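# Stack the 96-well plate from nest N1 onto N2

## Task

Pick up the 96-well plate sitting in plate nest N1 and set it onto the plate already in plate nest N2 so the two are completely nested, with the upper plate's A1 well directly above the lower plate's A1 well. The lower plate has to stay lying flat in N2, and the stack must hold its position without the robot's help, so open the gripper and pull the arm away at the end.

## Robot and tools

Robot: two seven-joint arms, left_arm and right_arm, mounted on one upright column behind the near edge of the table. Each arm ends in a two-finger parallel gripper. left_arm is the robot's own left and sits on the +y side. Arm bases in the scene frame: left_arm (-0.005, +0.031, +0.479) m, right_arm (+0.004, -0.031, +0.479) m, both with quat_wxyz (+0.997, 0, 0, +0.072). Identical joint values on both arms produce mirrored postures.

Scene frame: z = 0 is the table top and +z is up. The origin lies 0.07 m behind the centre of the table's near edge, +x points out across the table, +y toward the robot's left. The robot faces roughly +x, possibly turned slightly about the column. Reported hand positions can be a little off, more so at long reach.

Gripper frame: fingers extend along the gripper's +z axis and close along its y axis. end_effector_position is the point midway between the finger pads when closed, just under 1 cm behind the tips; while closing, the tips advance about 17 mm along +z.

Task cues: each plate has one clipped corner, and well A1 is at that corner. Viewed from the robot's side, N1 is the left nest and N2 the right one. Loose objects may occasionally get a short external shove.

The row format (used by execute_actions and move): a flat list of 16 numbers covering both arms, left_arm first, then right_arm. Per arm, in order: x, y, z (metres, absolute target for end_effector_position in the scene frame), qw, qx, qy, qz (absolute target orientation, w first, scene frame), then opening. Opening runs from -1 (closed) to +1 (fully open, 0.145 m). All 16 numbers are required even if one arm is idle; for an idle arm repeat its last reported pose and wanted opening. To hold an orientation steady, resend the same quaternion every row instead of copying a reported one that may have drifted.

execute_actions(actions): a list of actions. Each action is a table of up to 15 rows, one row per 1/30 s control step; if fewer than 15 rows are given, the last row is repeated to fill the 15 steps. An empty list simply returns the current state and images. A target lying more than 0.6 m from the gripper's current position along any of that gripper's own axes causes the action to be rejected for both arms; a malformed action, or a first action failing that check, rejects the entire call.

Per-step limits: every step, the commanded pose is clipped to at most 70 mm and 16 degrees away from the measured pose, then damped inverse kinematics drives the joints, favouring position over orientation if both cannot be met. A distant target therefore needs several actions. Elbows stop just short of straight. Closing fully from fully open takes at least about 0.5 s.

move(target, speed, blocking): target is one 16-number row as above (absolute poses). Each gripper travels a straight line toward its pose; both finish together, in 0.5 to 10 s, and stop short if 10 s is not enough. speed is the top path speed in m/s, 0.002 to 0.5, default 0.25; rotation is capped at twice that in rad/s. Rotation takes the shorter way. The opening is commanded at the start. Moves do not avoid obstacles or the other arm, and grippers can lag, wander, or spike well above speed, especially near full extension. Faster moves and targets set deeper past a contact hit harder. With blocking=false the result arrives after 0.5 s while motion continues; until a result shows it finished, further moves and execute_actions are rejected, so use wait or stop.

wait(seconds): 0 to 10; lets time run with the last commands held, and returns early if a running move ends.

stop(): brakes a running move; braking needs distance. Fingers keep moving.

zoom_image(camera, region): camera is cam_low, cam_left_wrist or cam_right_wrist; region [x0, y0, x1, y1] in pixels from the top-left, at most 504 by 504. All three images are 896x504.

read_manual(section): returns URDF licence texts; "licences" is the only section. No motion.

finished_scene(scene): pass the current scene's number to end it irreversibly; the task must already be done and stable. Answering without a tool call also ends things.

Result lines: the state line gives each gripper's position and quat_wxyz. "Hand target" is the pose the controller is currently driving toward. grip_measured is the actual finger opening on the command scale; to grip, command clearly less than it (more difference squeezes harder, about 10 N per pad limit for objects up to about 11 cm; fast closing can squeeze harder or even pop open). Step readings list positions at some steps; HELD with an arm label marks steps where that arm's command was held back. "pose unreachable" means the clearance check altered or blocked that arm's command. The move: line reports the ending (done, off_target, moving, held, fault), the limits involved (paced = clipped pose; held = steps blocked, after which the arm may surge fast) and each gripper's distance from its target; if only one arm is named, the other finished. FAULT stops an arm. MOTOR HOT appears from 85 °C; at 100 °C an OVER-TEMPERATURE FAULT disables hot motors and loaded joints sag until cooled. Holding loads, even while idle, heats motors.

Avoid: dropping the plate from height (only a few millimetres is fine), slamming or hard pushing, knocking anything off the table, and letting the arms collide or press on each other. Move smoothly and economically.

Each tool is called after "Call:" as name([rows], argument=value, ...), one row to a line, values as JSON.

## Session

Call:
execute_actions(actions=[])

Scene clock: 0.00 s.
left_arm: end_effector_position=(+0.2569, +0.2773, +0.2534) grip_measured=+1.00 end_effector_quat_wxyz=(+0.473, +0.041, +0.759, -0.445) | right_arm: end_effector_position=(+0.3078, +0.2154, +0.3410) grip_measured=+1.00 end_effector_quat_wxyz=(+0.384, -0.334, +0.779, +0.365)
Joint positions: left_arm=[ 0.626  1.253 -1.351  1.233 -1.357  0.061 -1.039  0.145] | right_arm=[ 1.139  0.043 -1.349  1.412 -1.524 -0.408  0.49   0.145]
Joint velocities: left_arm=[-0.033 -0.011  0.017 -0.002 -0.051 -0.007 -0.051  0.   ] | right_arm=[-0.033  0.077  0.002 -0.022  0.007 -0.051 -0.007 -0.   ]
Motor temperatures (°C, as the motors report them): left_arm=[25 20 22 24 23 21 21] | right_arm=[21 22 22 21 21 22 22]
Hand target (left_arm): +0.257, +0.277, +0.253; +0.473, +0.041, +0.759, -0.445
Hand target (right_arm): +0.308, +0.215, +0.341; +0.384, -0.334, +0.779, +0.365

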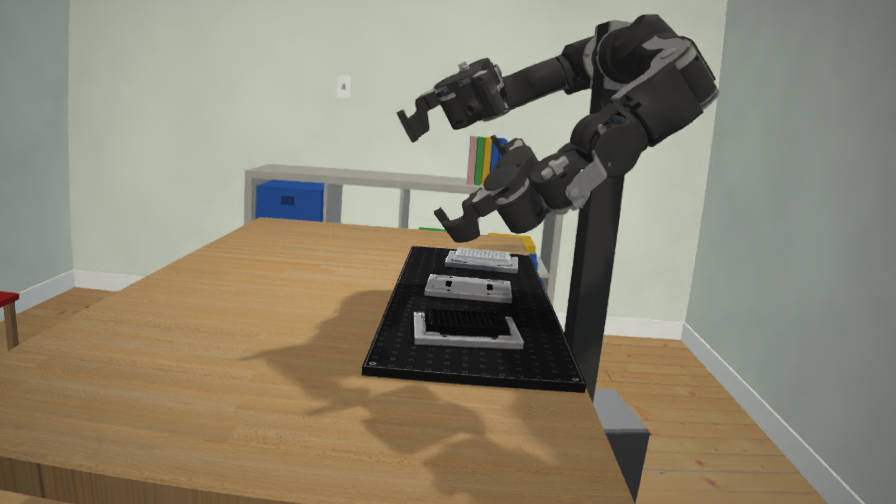

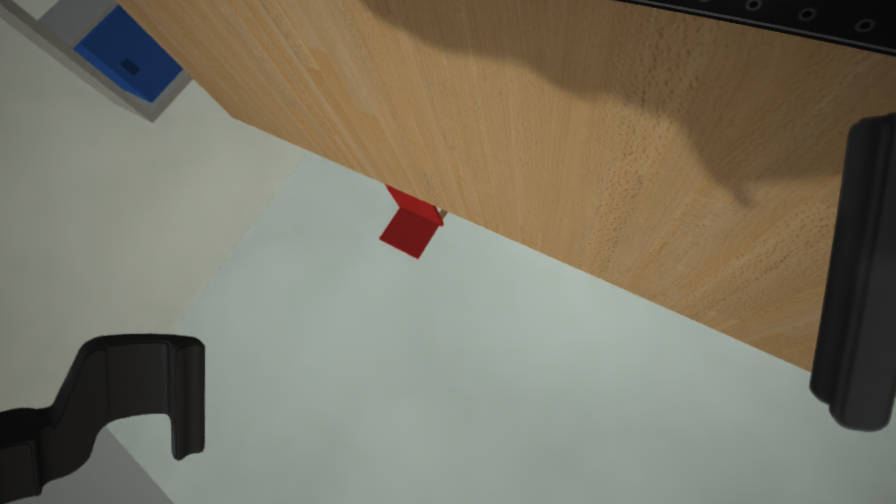

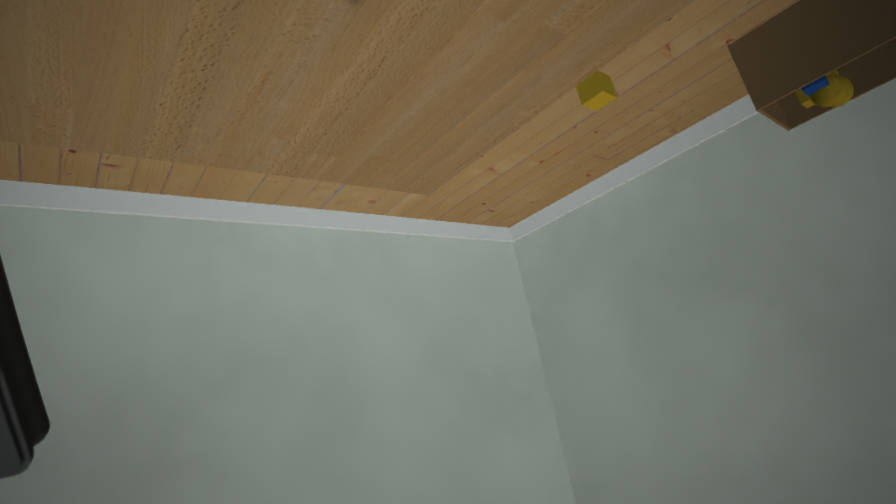

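Call:
zoom_image(camera="cam_low", region=[350, 230, 600, 400])

Region (350, 230, 600, 400) of cam_low's 896x504 image, scaled by 2.016, with more detail than that image has; it fills the top 343 rows of this view, and the rest is white.

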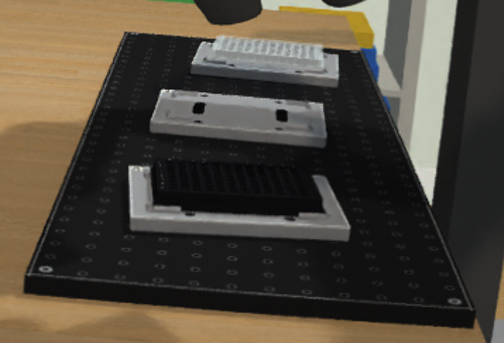

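Call:
move(target=[0.20,0.40,0.16,0,0.707,-0.707,0,0.5, 0.20,-0.40,0.16,0,0.707,0.707,0,0.5], speed=0.15)

Scene clock: 27.87 s.
left_arm: end_effector_position=(+0.2031, +0.4028, +0.1569) grip_measured=+0.50 end_effector_quat_wxyz=(-0.000, -0.710, +0.705, +0.005) | right_arm: end_effector_position=(+0.1893, -0.4052, +0.1682) grip_measured=+0.50 end_effector_quat_wxyz=(-0.003, +0.697, +0.717, -0.016)
Joint positions: left_arm=[ 0.885  1.148 -1.351  1.1   -0.162 -0.175  1.08   0.112] | right_arm=[ 0.13   1.63  -1.006  1.381  0.109 -0.15   0.745  0.112]
Joint velocities: left_arm=[-0.011 -0.033  0.007 -0.017  0.007 -0.007 -0.051 -0.   ] | right_arm=[-0.055  0.011  0.002 -0.002  0.007  0.037  0.007 -0.   ]
Motor temperatures (°C, as the motors report them): left_arm=[26 21 23 24 23 21 21] | right_arm=[23 22 23 22 21 22 22]
Hand target (left_arm): +0.203, +0.403, +0.157; +0.001, +0.711, -0.703, -0.006
Hand target (right_arm): +0.189, -0.402, +0.167; -0.007, +0.696, +0.718, -0.013
Off the commanded pose (left_arm): 0.005 m, 1 deg.
Off the commanded pose (right_arm): 0.015 m, 3 deg.
move: off_target (left_arm, right_arm)

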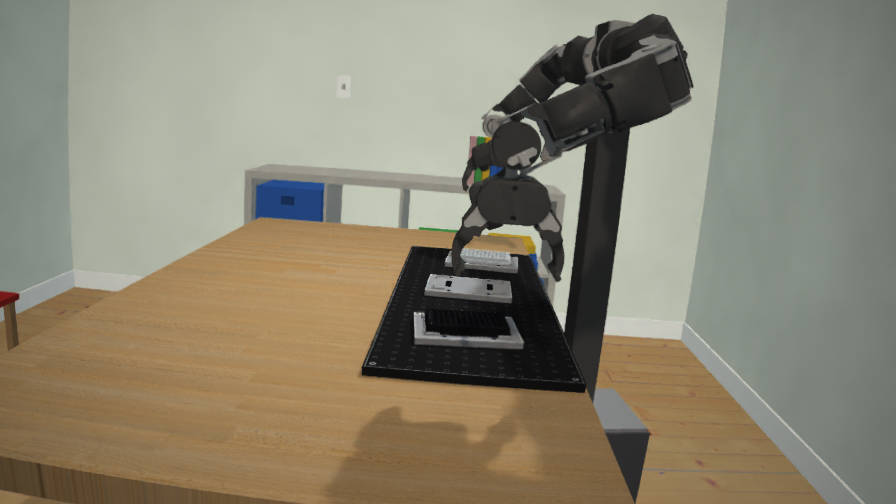

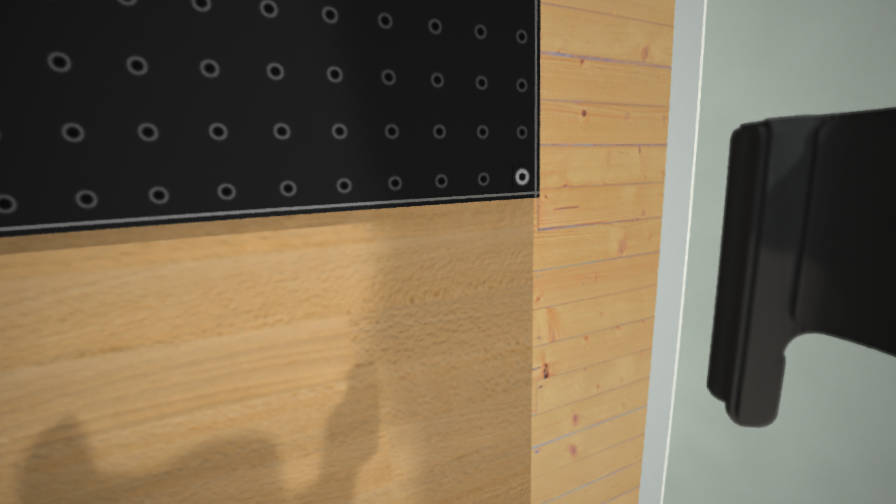

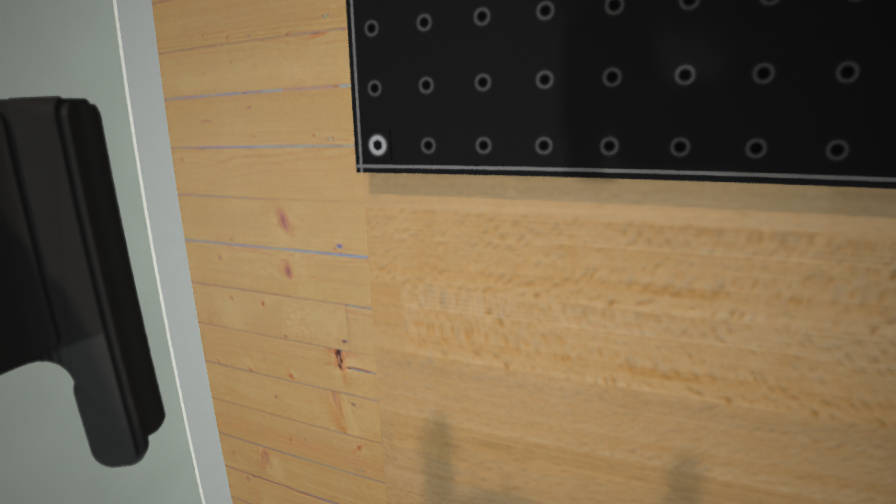

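Call:
move(target=[0.23,0.21,0.15,0,0.707,-0.707,0,0.85, 0.23,-0.21,0.15,0,0.707,0.707,0,0.85], speed=0.15)

Scene clock: 40.17 s.
left_arm: end_effector_position=(+0.2294, +0.2086, +0.1517) grip_measured=+0.85 end_effector_quat_wxyz=(+0.000, -0.708, +0.706, -0.008) | right_arm: end_effector_position=(+0.2339, -0.2094, +0.1473) grip_measured=+0.85 end_effector_quat_wxyz=(+0.004, +0.709, +0.705, +0.009)
Joint positions: left_arm=[ 0.869  0.849 -1.386  1.598 -0.228  0.601  1.149  0.135] | right_arm=[ 0.431  1.153 -1.023  1.782 -0.153  0.687  0.999  0.135]
Joint velocities: left_arm=[-0.011  0.077 -0.007 -0.012 -0.051 -0.022  0.051 -0.   ] | right_arm=[-0.099  0.055 -0.007 -0.002 -0.022 -0.066 -0.081  0.   ]
Motor temperatures (°C, as the motors report them): left_arm=[26 21 23 24 23 21 21] | right_arm=[22 23 23 22 21 22 22]
Hand target (left_arm): +0.229, +0.209, +0.152; -0.000, +0.709, -0.705, +0.005
Hand target (right_arm): +0.232, -0.210, +0.146; +0.003, +0.710, +0.704, +0.004
Off the commanded pose (left_arm): 0.002 m, 1 deg.
Off the commanded pose (right_arm): 0.005 m, 1 deg.
move: off_target (right_arm)

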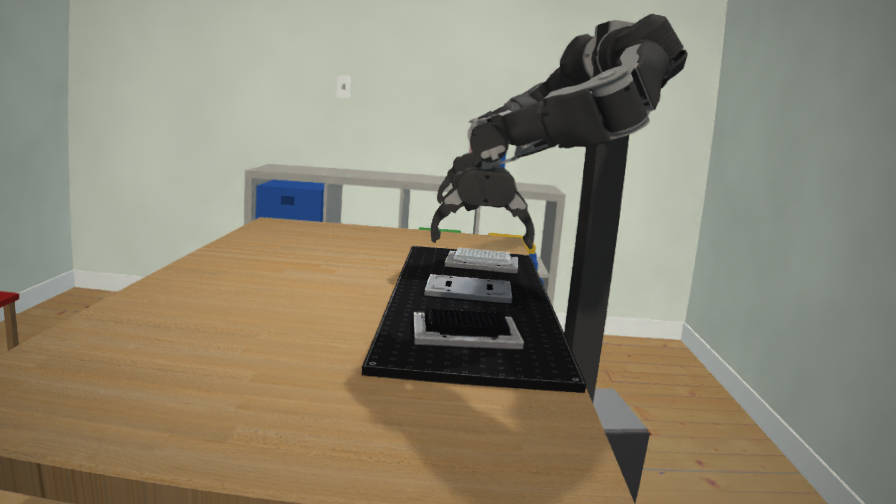

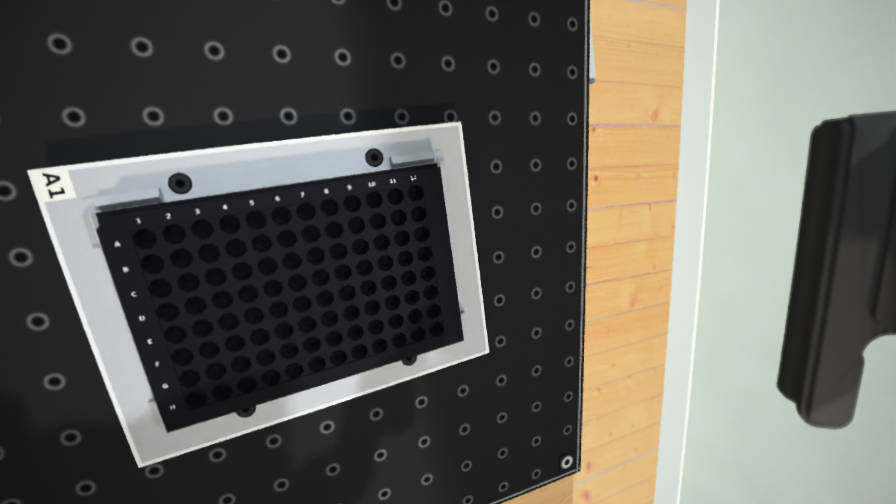

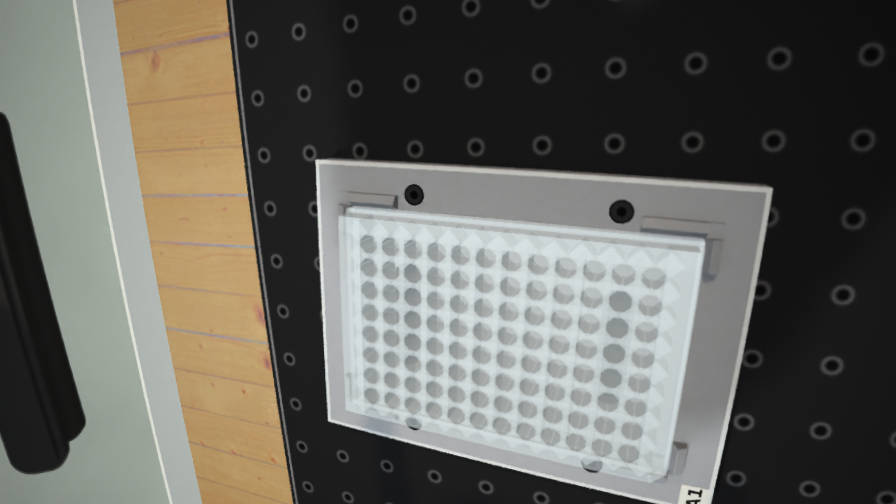

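Call:
zoom_image(camera="cam_right_wrist", region=[300, 150, 790, 504])

Call:
zoom_image(camera="cam_left_wrist", region=[20, 110, 510, 480])

Region (300, 150, 790, 504) of cam_right_wrist's 896x504 image, scaled by 1.029, with more detail than that image has.

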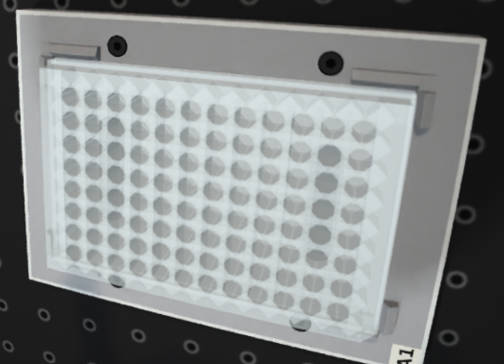

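Region (20, 110, 510, 480) of cam_left_wrist's 896x504 image, scaled by 1.029, with more detail than that image has; it fills the top 381 rows of this view, and the rest is white.

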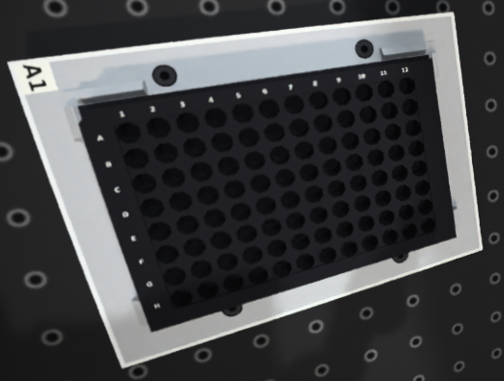

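Call:
zoom_image(camera="cam_right_wrist", region=[600, 400, 740, 504])

Call:
zoom_image(camera="cam_right_wrist", region=[320, 180, 460, 280])

Call:
zoom_image(camera="cam_right_wrist", region=[620, 200, 760, 300])

Call:
zoom_image(camera="cam_right_wrist", region=[320, 350, 460, 450])

Region (600, 400, 740, 504) of cam_right_wrist's 896x504 image, scaled by 3.600, with more detail than that image has; it fills the top 374 rows of this view, and the rest is white.

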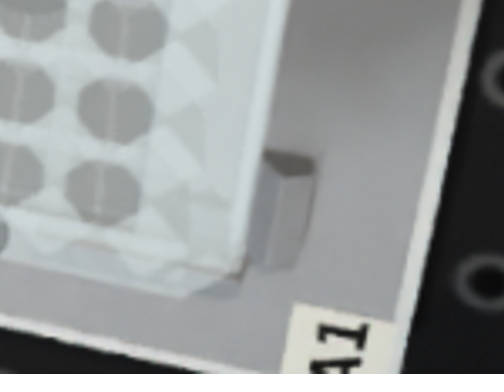

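Region (320, 180, 460, 280) of cam_right_wrist's 896x504 image, scaled by 3.600, with more detail than that image has; it fills the top 360 rows of this view, and the rest is white.

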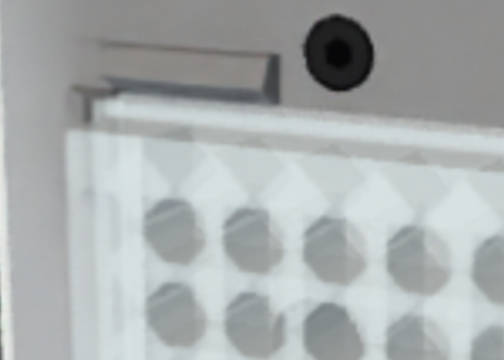

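Region (620, 200, 760, 300) of cam_right_wrist's 896x504 image, scaled by 3.600, with more detail than that image has; it fills the top 360 rows of this view, and the rest is white.

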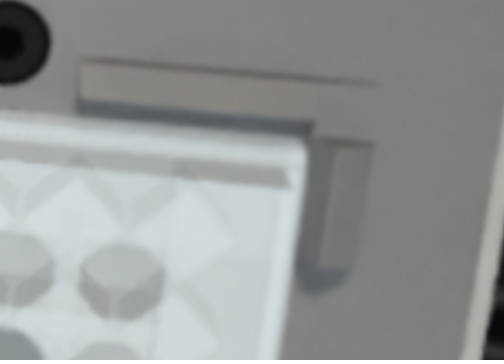

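Region (320, 350, 460, 450) of cam_right_wrist's 896x504 image, scaled by 3.600, with more detail than that image has; it fills the top 360 rows of this view, and the rest is white.

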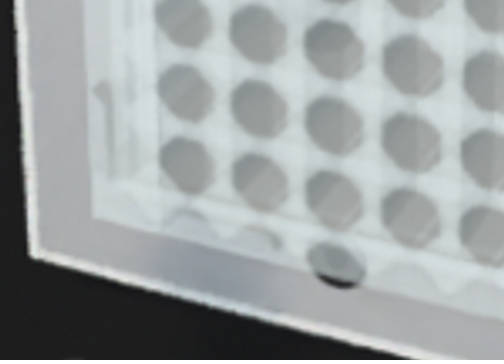

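Call:
zoom_image(camera="cam_left_wrist", region=[20, 150, 200, 280])

Region (20, 150, 200, 280) of cam_left_wrist's 896x504 image, scaled by 2.800, with more detail than that image has.

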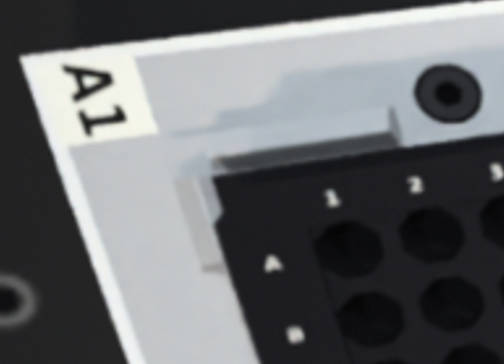

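Call:
move(target=[0.23,0.21,0.15,0,0.707,-0.707,0,0.85, 0.272,-0.300,0.095,0,0.707,0.707,0,0.85], speed=0.1)

Scene clock: 161.60 s.
left_arm: end_effector_position=(+0.2303, +0.2099, +0.1500) grip_measured=+0.85 end_effector_quat_wxyz=(+0.001, -0.709, +0.706, -0.002) | right_arm: end_effector_position=(+0.2696, -0.3033, +0.0972) grip_measured=+0.85 end_effector_quat_wxyz=(-0.001, +0.708, +0.706, -0.005)
Joint positions: left_arm=[ 0.869  0.839 -1.386  1.582 -0.238  0.599  1.158  0.135] | right_arm=[ 0.463  1.066 -1.023  1.174 -0.174  0.167  0.965  0.135]
Joint velocities: left_arm=[ 0.033  0.011 -0.002 -0.007  0.051 -0.007  0.007 -0.   ] | right_arm=[ 0.033  0.033 -0.017 -0.007  0.037 -0.037  0.037  0.   ]
Motor temperatures (°C, as the motors report them): left_arm=[27 21 23 24 23 21 21] | right_arm=[23 23 23 22 21 22 22]
Hand target (left_arm): +0.230, +0.210, +0.150; +0.000, +0.707, -0.707, +0.000
Hand target (right_arm): +0.270, -0.301, +0.096; -0.002, +0.706, +0.708, -0.003
Off the commanded pose (left_arm): 0.000 m, 0 deg.
Off the commanded pose (right_arm): 0.005 m, 1 deg.
move: off_target (right_arm)

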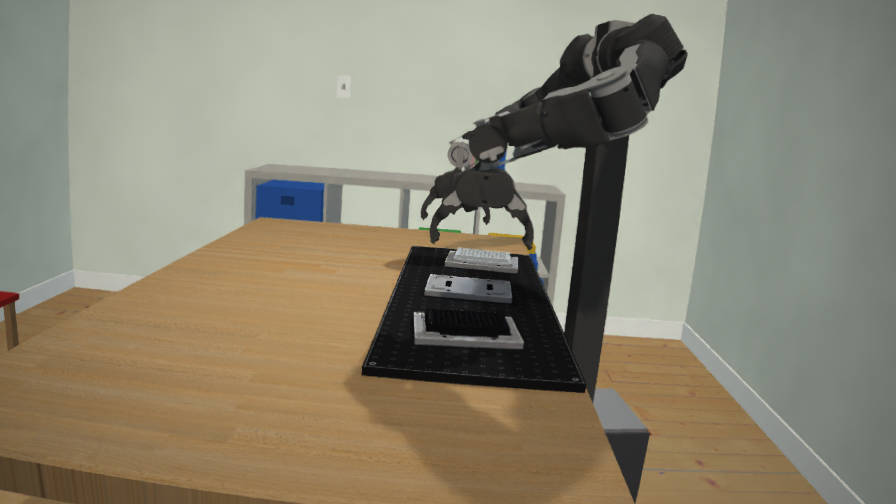

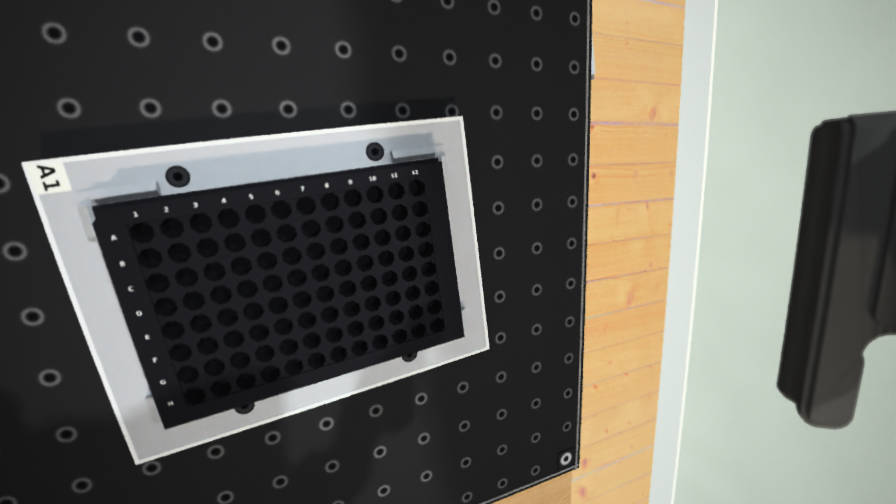

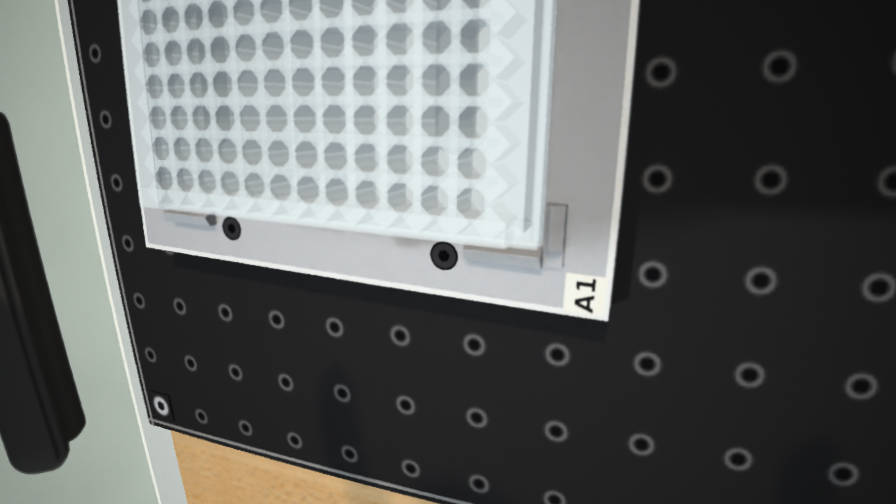

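Call:
zoom_image(camera="cam_right_wrist", region=[440, 150, 640, 330])

Call:
zoom_image(camera="cam_right_wrist", region=[110, 130, 310, 280])

Region (440, 150, 640, 330) of cam_right_wrist's 896x504 image, scaled by 2.520, with more detail than that image has; it fills the top 454 rows of this view, and the rest is white.

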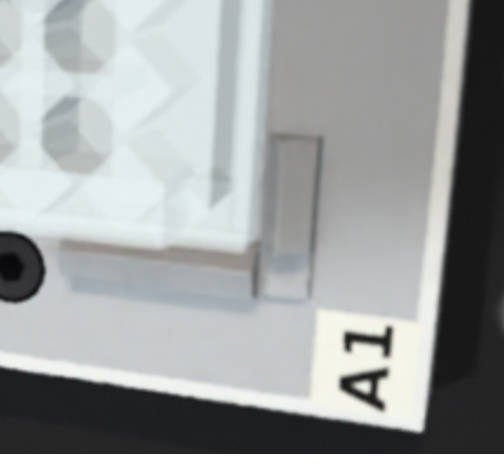

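Region (110, 130, 310, 280) of cam_right_wrist's 896x504 image, scaled by 2.520, with more detail than that image has; it fills the top 378 rows of this view, and the rest is white.

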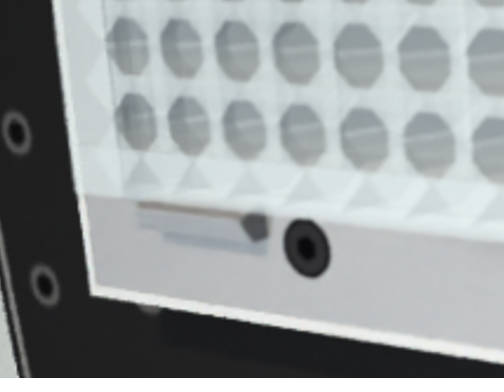

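Call:
move(target=[0.23,0.21,0.15,0,0.707,-0.707,0,0.85, 0.205,-0.255,0.085,0,0.0175,0.9998,0,0.5], speed=0.1)

Scene clock: 289.57 s.
left_arm: end_effector_position=(+0.2303, +0.2099, +0.1500) grip_measured=+0.85 end_effector_quat_wxyz=(+0.001, -0.709, +0.706, -0.002) | right_arm: end_effector_position=(+0.2103, -0.2562, +0.0851) grip_measured=+0.50 end_effector_quat_wxyz=(+0.010, +0.018, +1.000, -0.005)
Joint positions: left_arm=[ 0.869  0.839 -1.386  1.582 -0.238  0.599  1.158  0.135] | right_arm=[ 0.373  1.171 -1.233  1.547 -1.225 -0.572  0.579  0.112]
Joint velocities: left_arm=[-0.011  0.055  0.022  0.007 -0.007  0.037  0.051 -0.   ] | right_arm=[-0.099 -0.055 -0.017 -0.017 -0.022 -0.007  0.022  0.   ]
Motor temperatures (°C, as the motors report them): left_arm=[27 21 23 24 23 21 21] | right_arm=[23 23 23 22 21 22 22]
Hand target (left_arm): +0.230, +0.210, +0.150; -0.000, +0.707, -0.707, +0.000
Hand target (right_arm): +0.208, -0.256, +0.084; +0.006, +0.016, +1.000, -0.004
Off the commanded pose (left_arm): 0.000 m, 0 deg.
Off the commanded pose (right_arm): 0.005 m, 1 deg.
move: off_target (right_arm)

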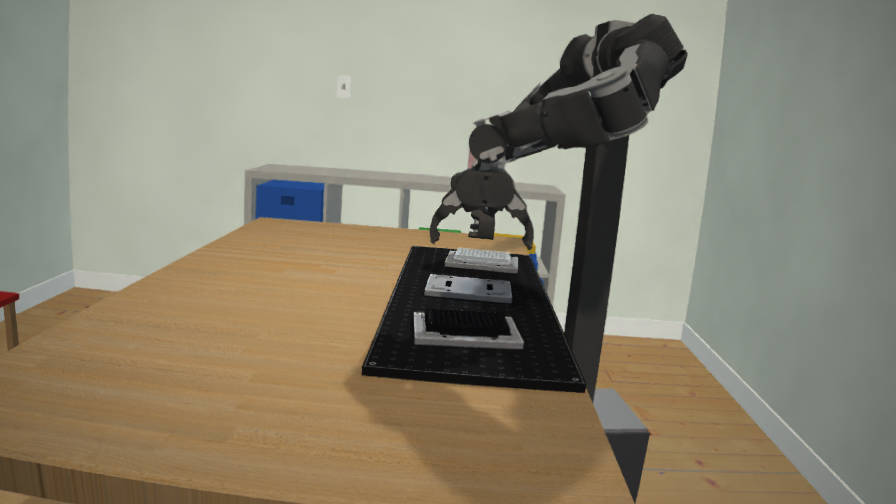

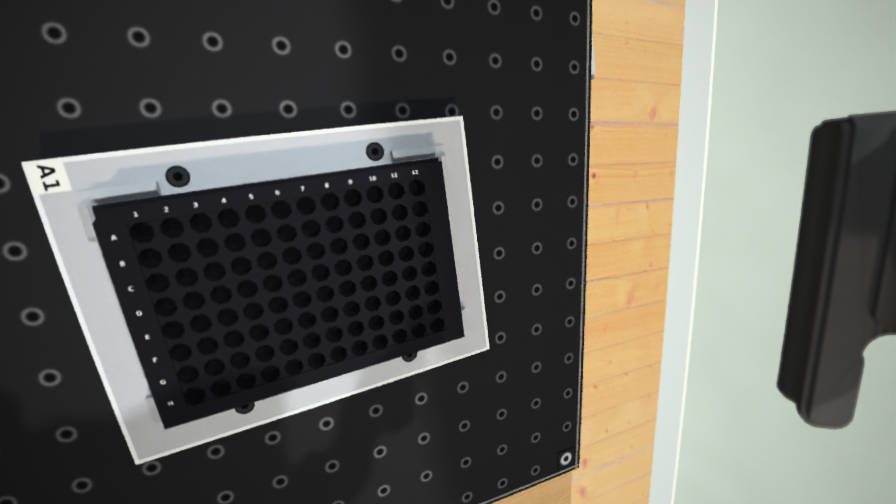

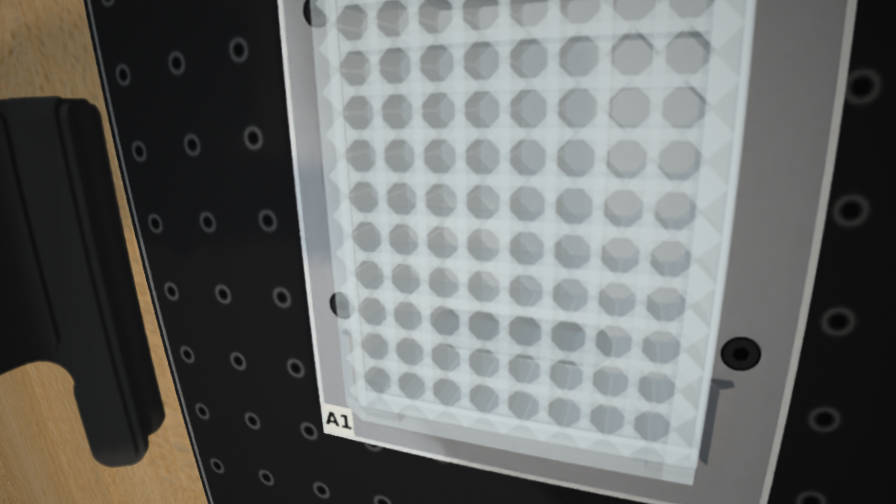

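Call:
execute_actions(actions=[])

Scene clock: 329.83 s.
left_arm: end_effector_position=(+0.2303, +0.2099, +0.1500) grip_measured=+0.85 end_effector_quat_wxyz=(+0.001, -0.709, +0.706, -0.002) | right_arm: end_effector_position=(+0.2103, -0.2562, +0.0851) grip_measured=+0.50 end_effector_quat_wxyz=(+0.010, +0.018, +1.000, -0.005)
Joint positions: left_arm=[ 0.869  0.839 -1.386  1.582 -0.238  0.599  1.158  0.135] | right_arm=[ 0.373  1.171 -1.233  1.547 -1.225 -0.572  0.579  0.112]
Joint velocities: left_arm=[-0.033 -0.011  0.007  0.012  0.022 -0.007 -0.022  0.   ] | right_arm=[ 0.011 -0.011 -0.012 -0.012  0.022 -0.066 -0.066 -0.   ]
Motor temperatures (°C, as the motors report them): left_arm=[27 21 23 24 23 21 21] | right_arm=[22 24 23 22 21 22 22]
Hand target (left_arm): +0.230, +0.210, +0.150; -0.000, +0.707, -0.707, +0.000
Hand target (right_arm): +0.208, -0.256, +0.084; +0.006, +0.016, +1.000, -0.004
Off the commanded pose (left_arm): 0.000 m, 0 deg.
Off the commanded pose (right_arm): 0.005 m, 1 deg.

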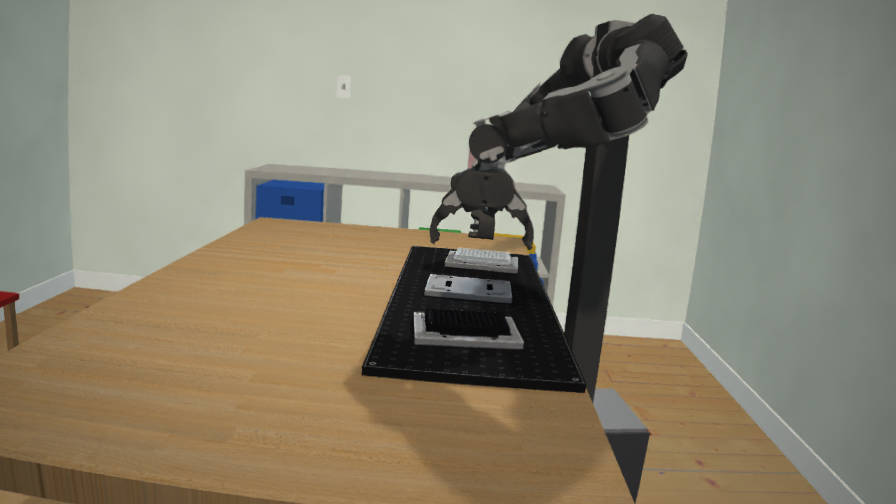

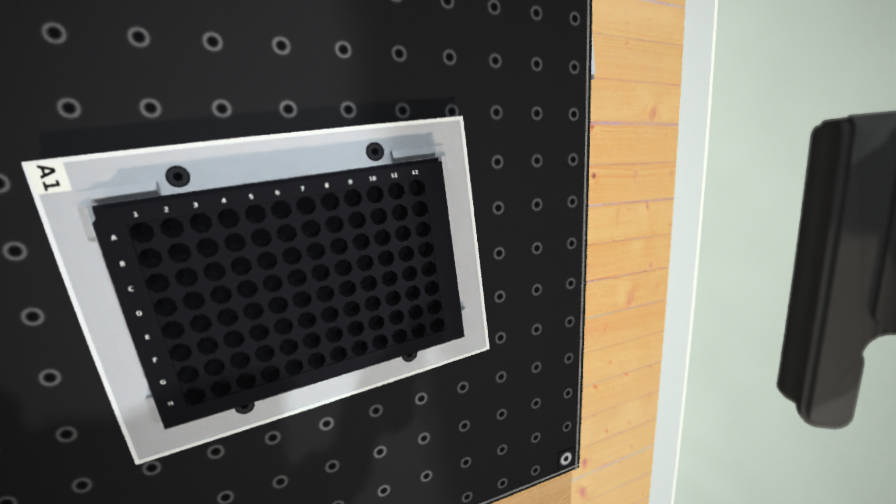

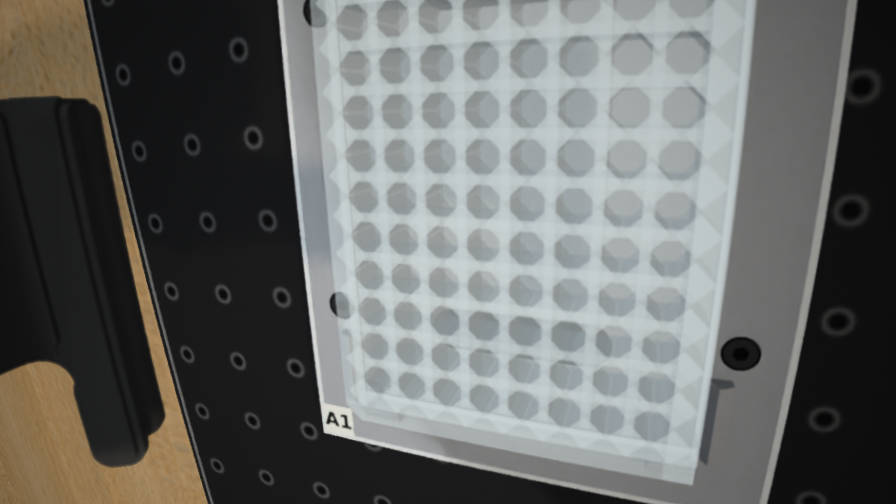

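Call:
zoom_image(camera="cam_right_wrist", region=[280, 250, 784, 504])

Call:
zoom_image(camera="cam_low", region=[380, 200, 580, 360])

Region (280, 250, 784, 504) of cam_right_wrist's 896x504 image, scaled by 1.000; it fills the top 254 rows of this view, and the rest is white.

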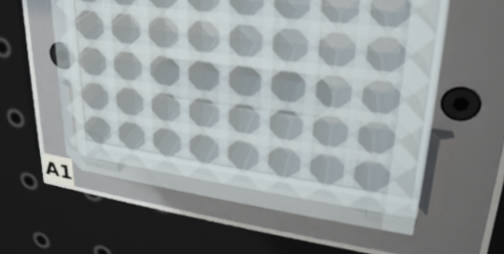

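Region (380, 200, 580, 360) of cam_low's 896x504 image, scaled by 2.520, with more detail than that image has; it fills the top 403 rows of this view, and the rest is white.

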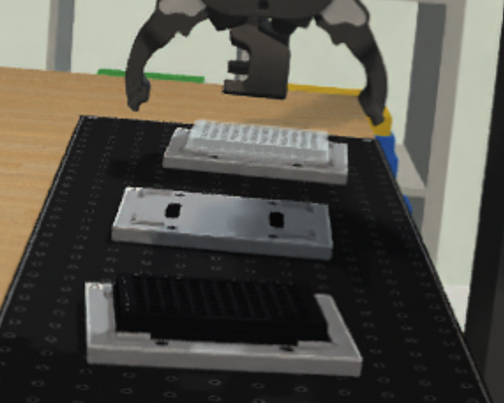

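Call:
move(target=[0.23,0.21,0.15,0,0.707,-0.707,0,0.85, 0.204,-0.268,0.06,0,0.0175,0.9998,0,0.5], speed=0.05)

Scene clock: 435.83 s.
left_arm: end_effector_position=(+0.2303, +0.2099, +0.1500) grip_measured=+0.85 end_effector_quat_wxyz=(+0.001, -0.709, +0.706, -0.002) | right_arm: end_effector_position=(+0.2057, -0.2703, +0.0615) grip_measured=+0.50 end_effector_quat_wxyz=(+0.002, +0.019, +1.000, -0.003)
Joint positions: left_arm=[ 0.869  0.839 -1.386  1.582 -0.238  0.599  1.158  0.135] | right_arm=[ 0.346  1.118 -1.251  1.4   -1.309 -0.572  0.452  0.112]
Joint velocities: left_arm=[-0.033 -0.055 -0.027  0.022 -0.022 -0.007  0.007 -0.   ] | right_arm=[ 0.011 -0.033  0.002  0.012 -0.022 -0.11   0.007  0.   ]
Motor temperatures (°C, as the motors report them): left_arm=[28 21 23 23 23 21 21] | right_arm=[22 24 22 22 21 22 22]
Hand target (left_arm): +0.230, +0.210, +0.150; -0.000, +0.707, -0.707, +0.000
Hand target (right_arm): +0.204, -0.268, +0.060; -0.001, +0.016, +1.000, +0.000
Off the commanded pose (left_arm): 0.000 m, 0 deg.
Off the commanded pose (right_arm): 0.003 m, 0 deg.
move: done

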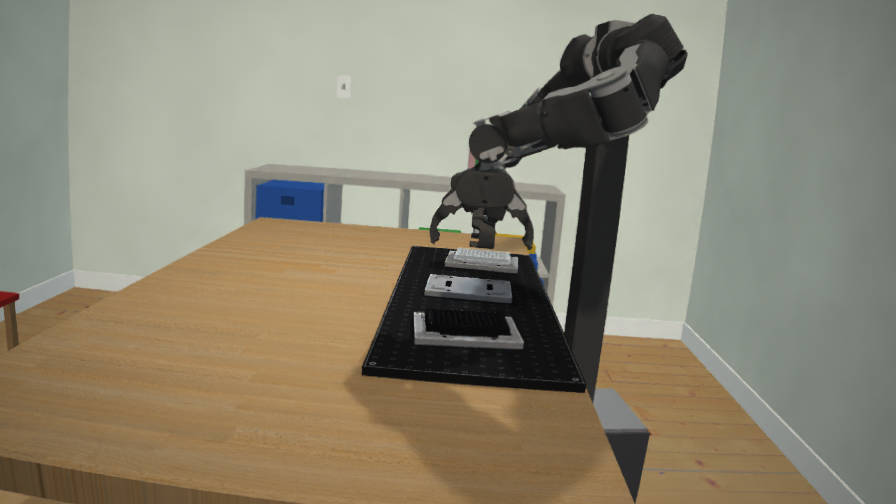

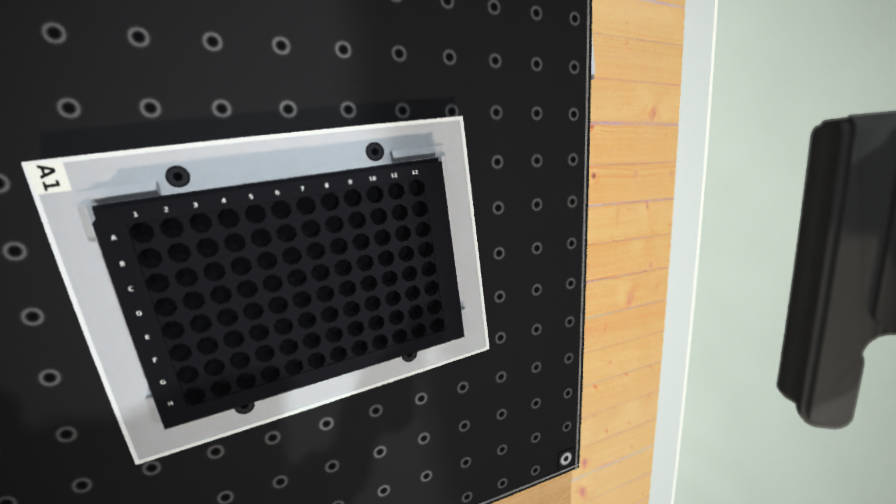

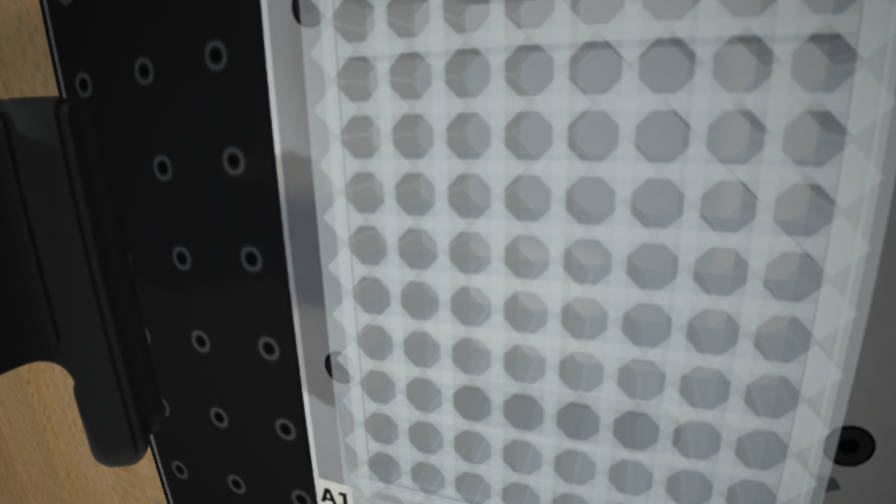

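Call:
move(target=[0.23,0.21,0.15,0,0.707,-0.707,0,0.85, 0.202,-0.265,0.032,0,0.0175,0.9998,0,0.5], speed=0.025)

Scene clock: 452.57 s.
left_arm: end_effector_position=(+0.2303, +0.2099, +0.1500) grip_measured=+0.85 end_effector_quat_wxyz=(+0.001, -0.709, +0.706, -0.002) | right_arm: end_effector_position=(+0.2036, -0.2669, +0.0333) grip_measured=+0.50 end_effector_quat_wxyz=(+0.001, +0.018, +1.000, -0.003)
Joint positions: left_arm=[ 0.869  0.839 -1.386  1.582 -0.238  0.599  1.159  0.135] | right_arm=[ 0.32   1.005 -1.251  1.251 -1.383 -0.554  0.387  0.112]
Joint velocities: left_arm=[ 0.033 -0.055 -0.002 -0.012  0.007 -0.081  0.007  0.   ] | right_arm=[-0.055 -0.143 -0.017 -0.002  0.007 -0.022 -0.007  0.   ]
Motor temperatures (°C, as the motors report them): left_arm=[28 21 23 23 23 21 21] | right_arm=[22 24 22 22 21 22 22]
Hand target (left_arm): +0.230, +0.210, +0.150; +0.000, +0.707, -0.707, -0.000
Hand target (right_arm): +0.202, -0.265, +0.032; -0.000, +0.017, +1.000, -0.000
Off the commanded pose (left_arm): 0.000 m, 0 deg.
Off the commanded pose (right_arm): 0.003 m, 0 deg.
move: done

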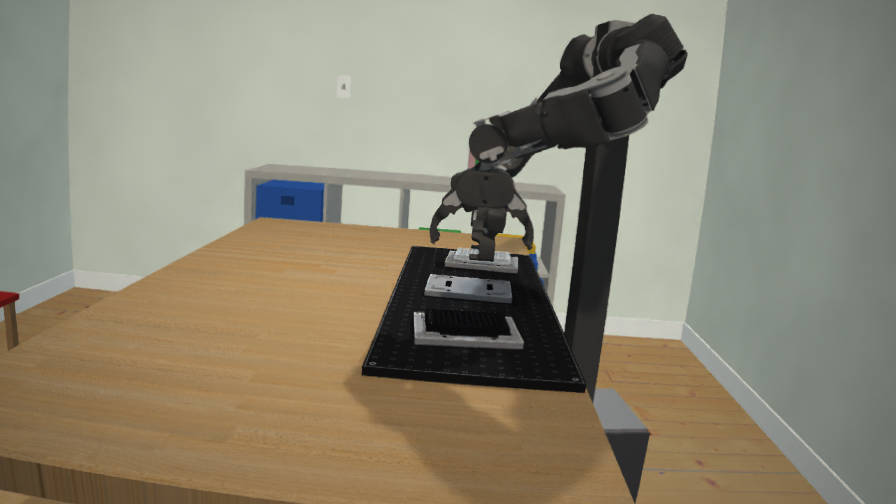

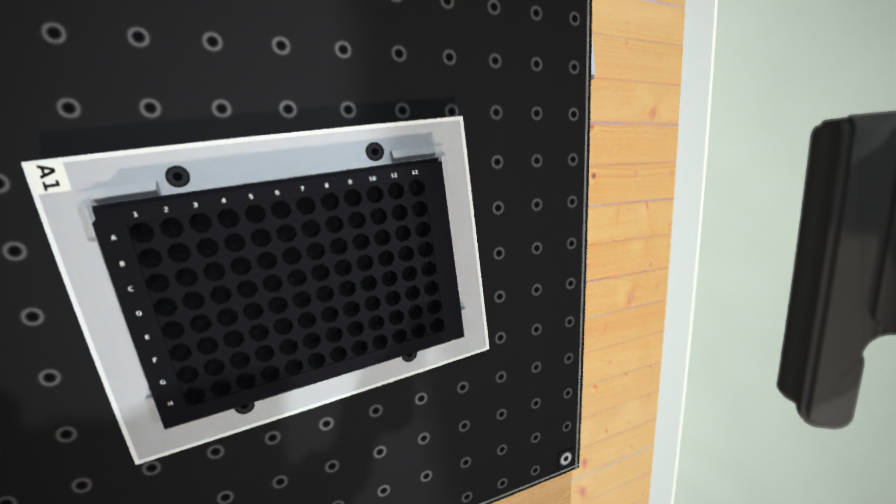

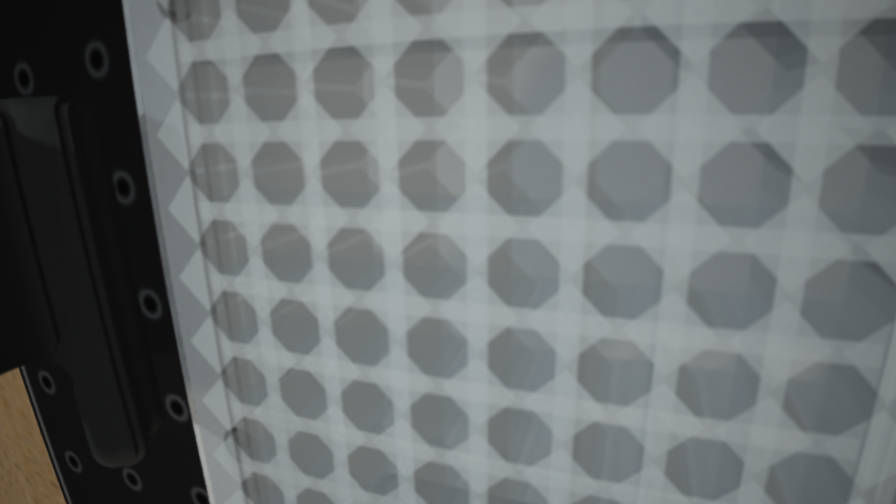

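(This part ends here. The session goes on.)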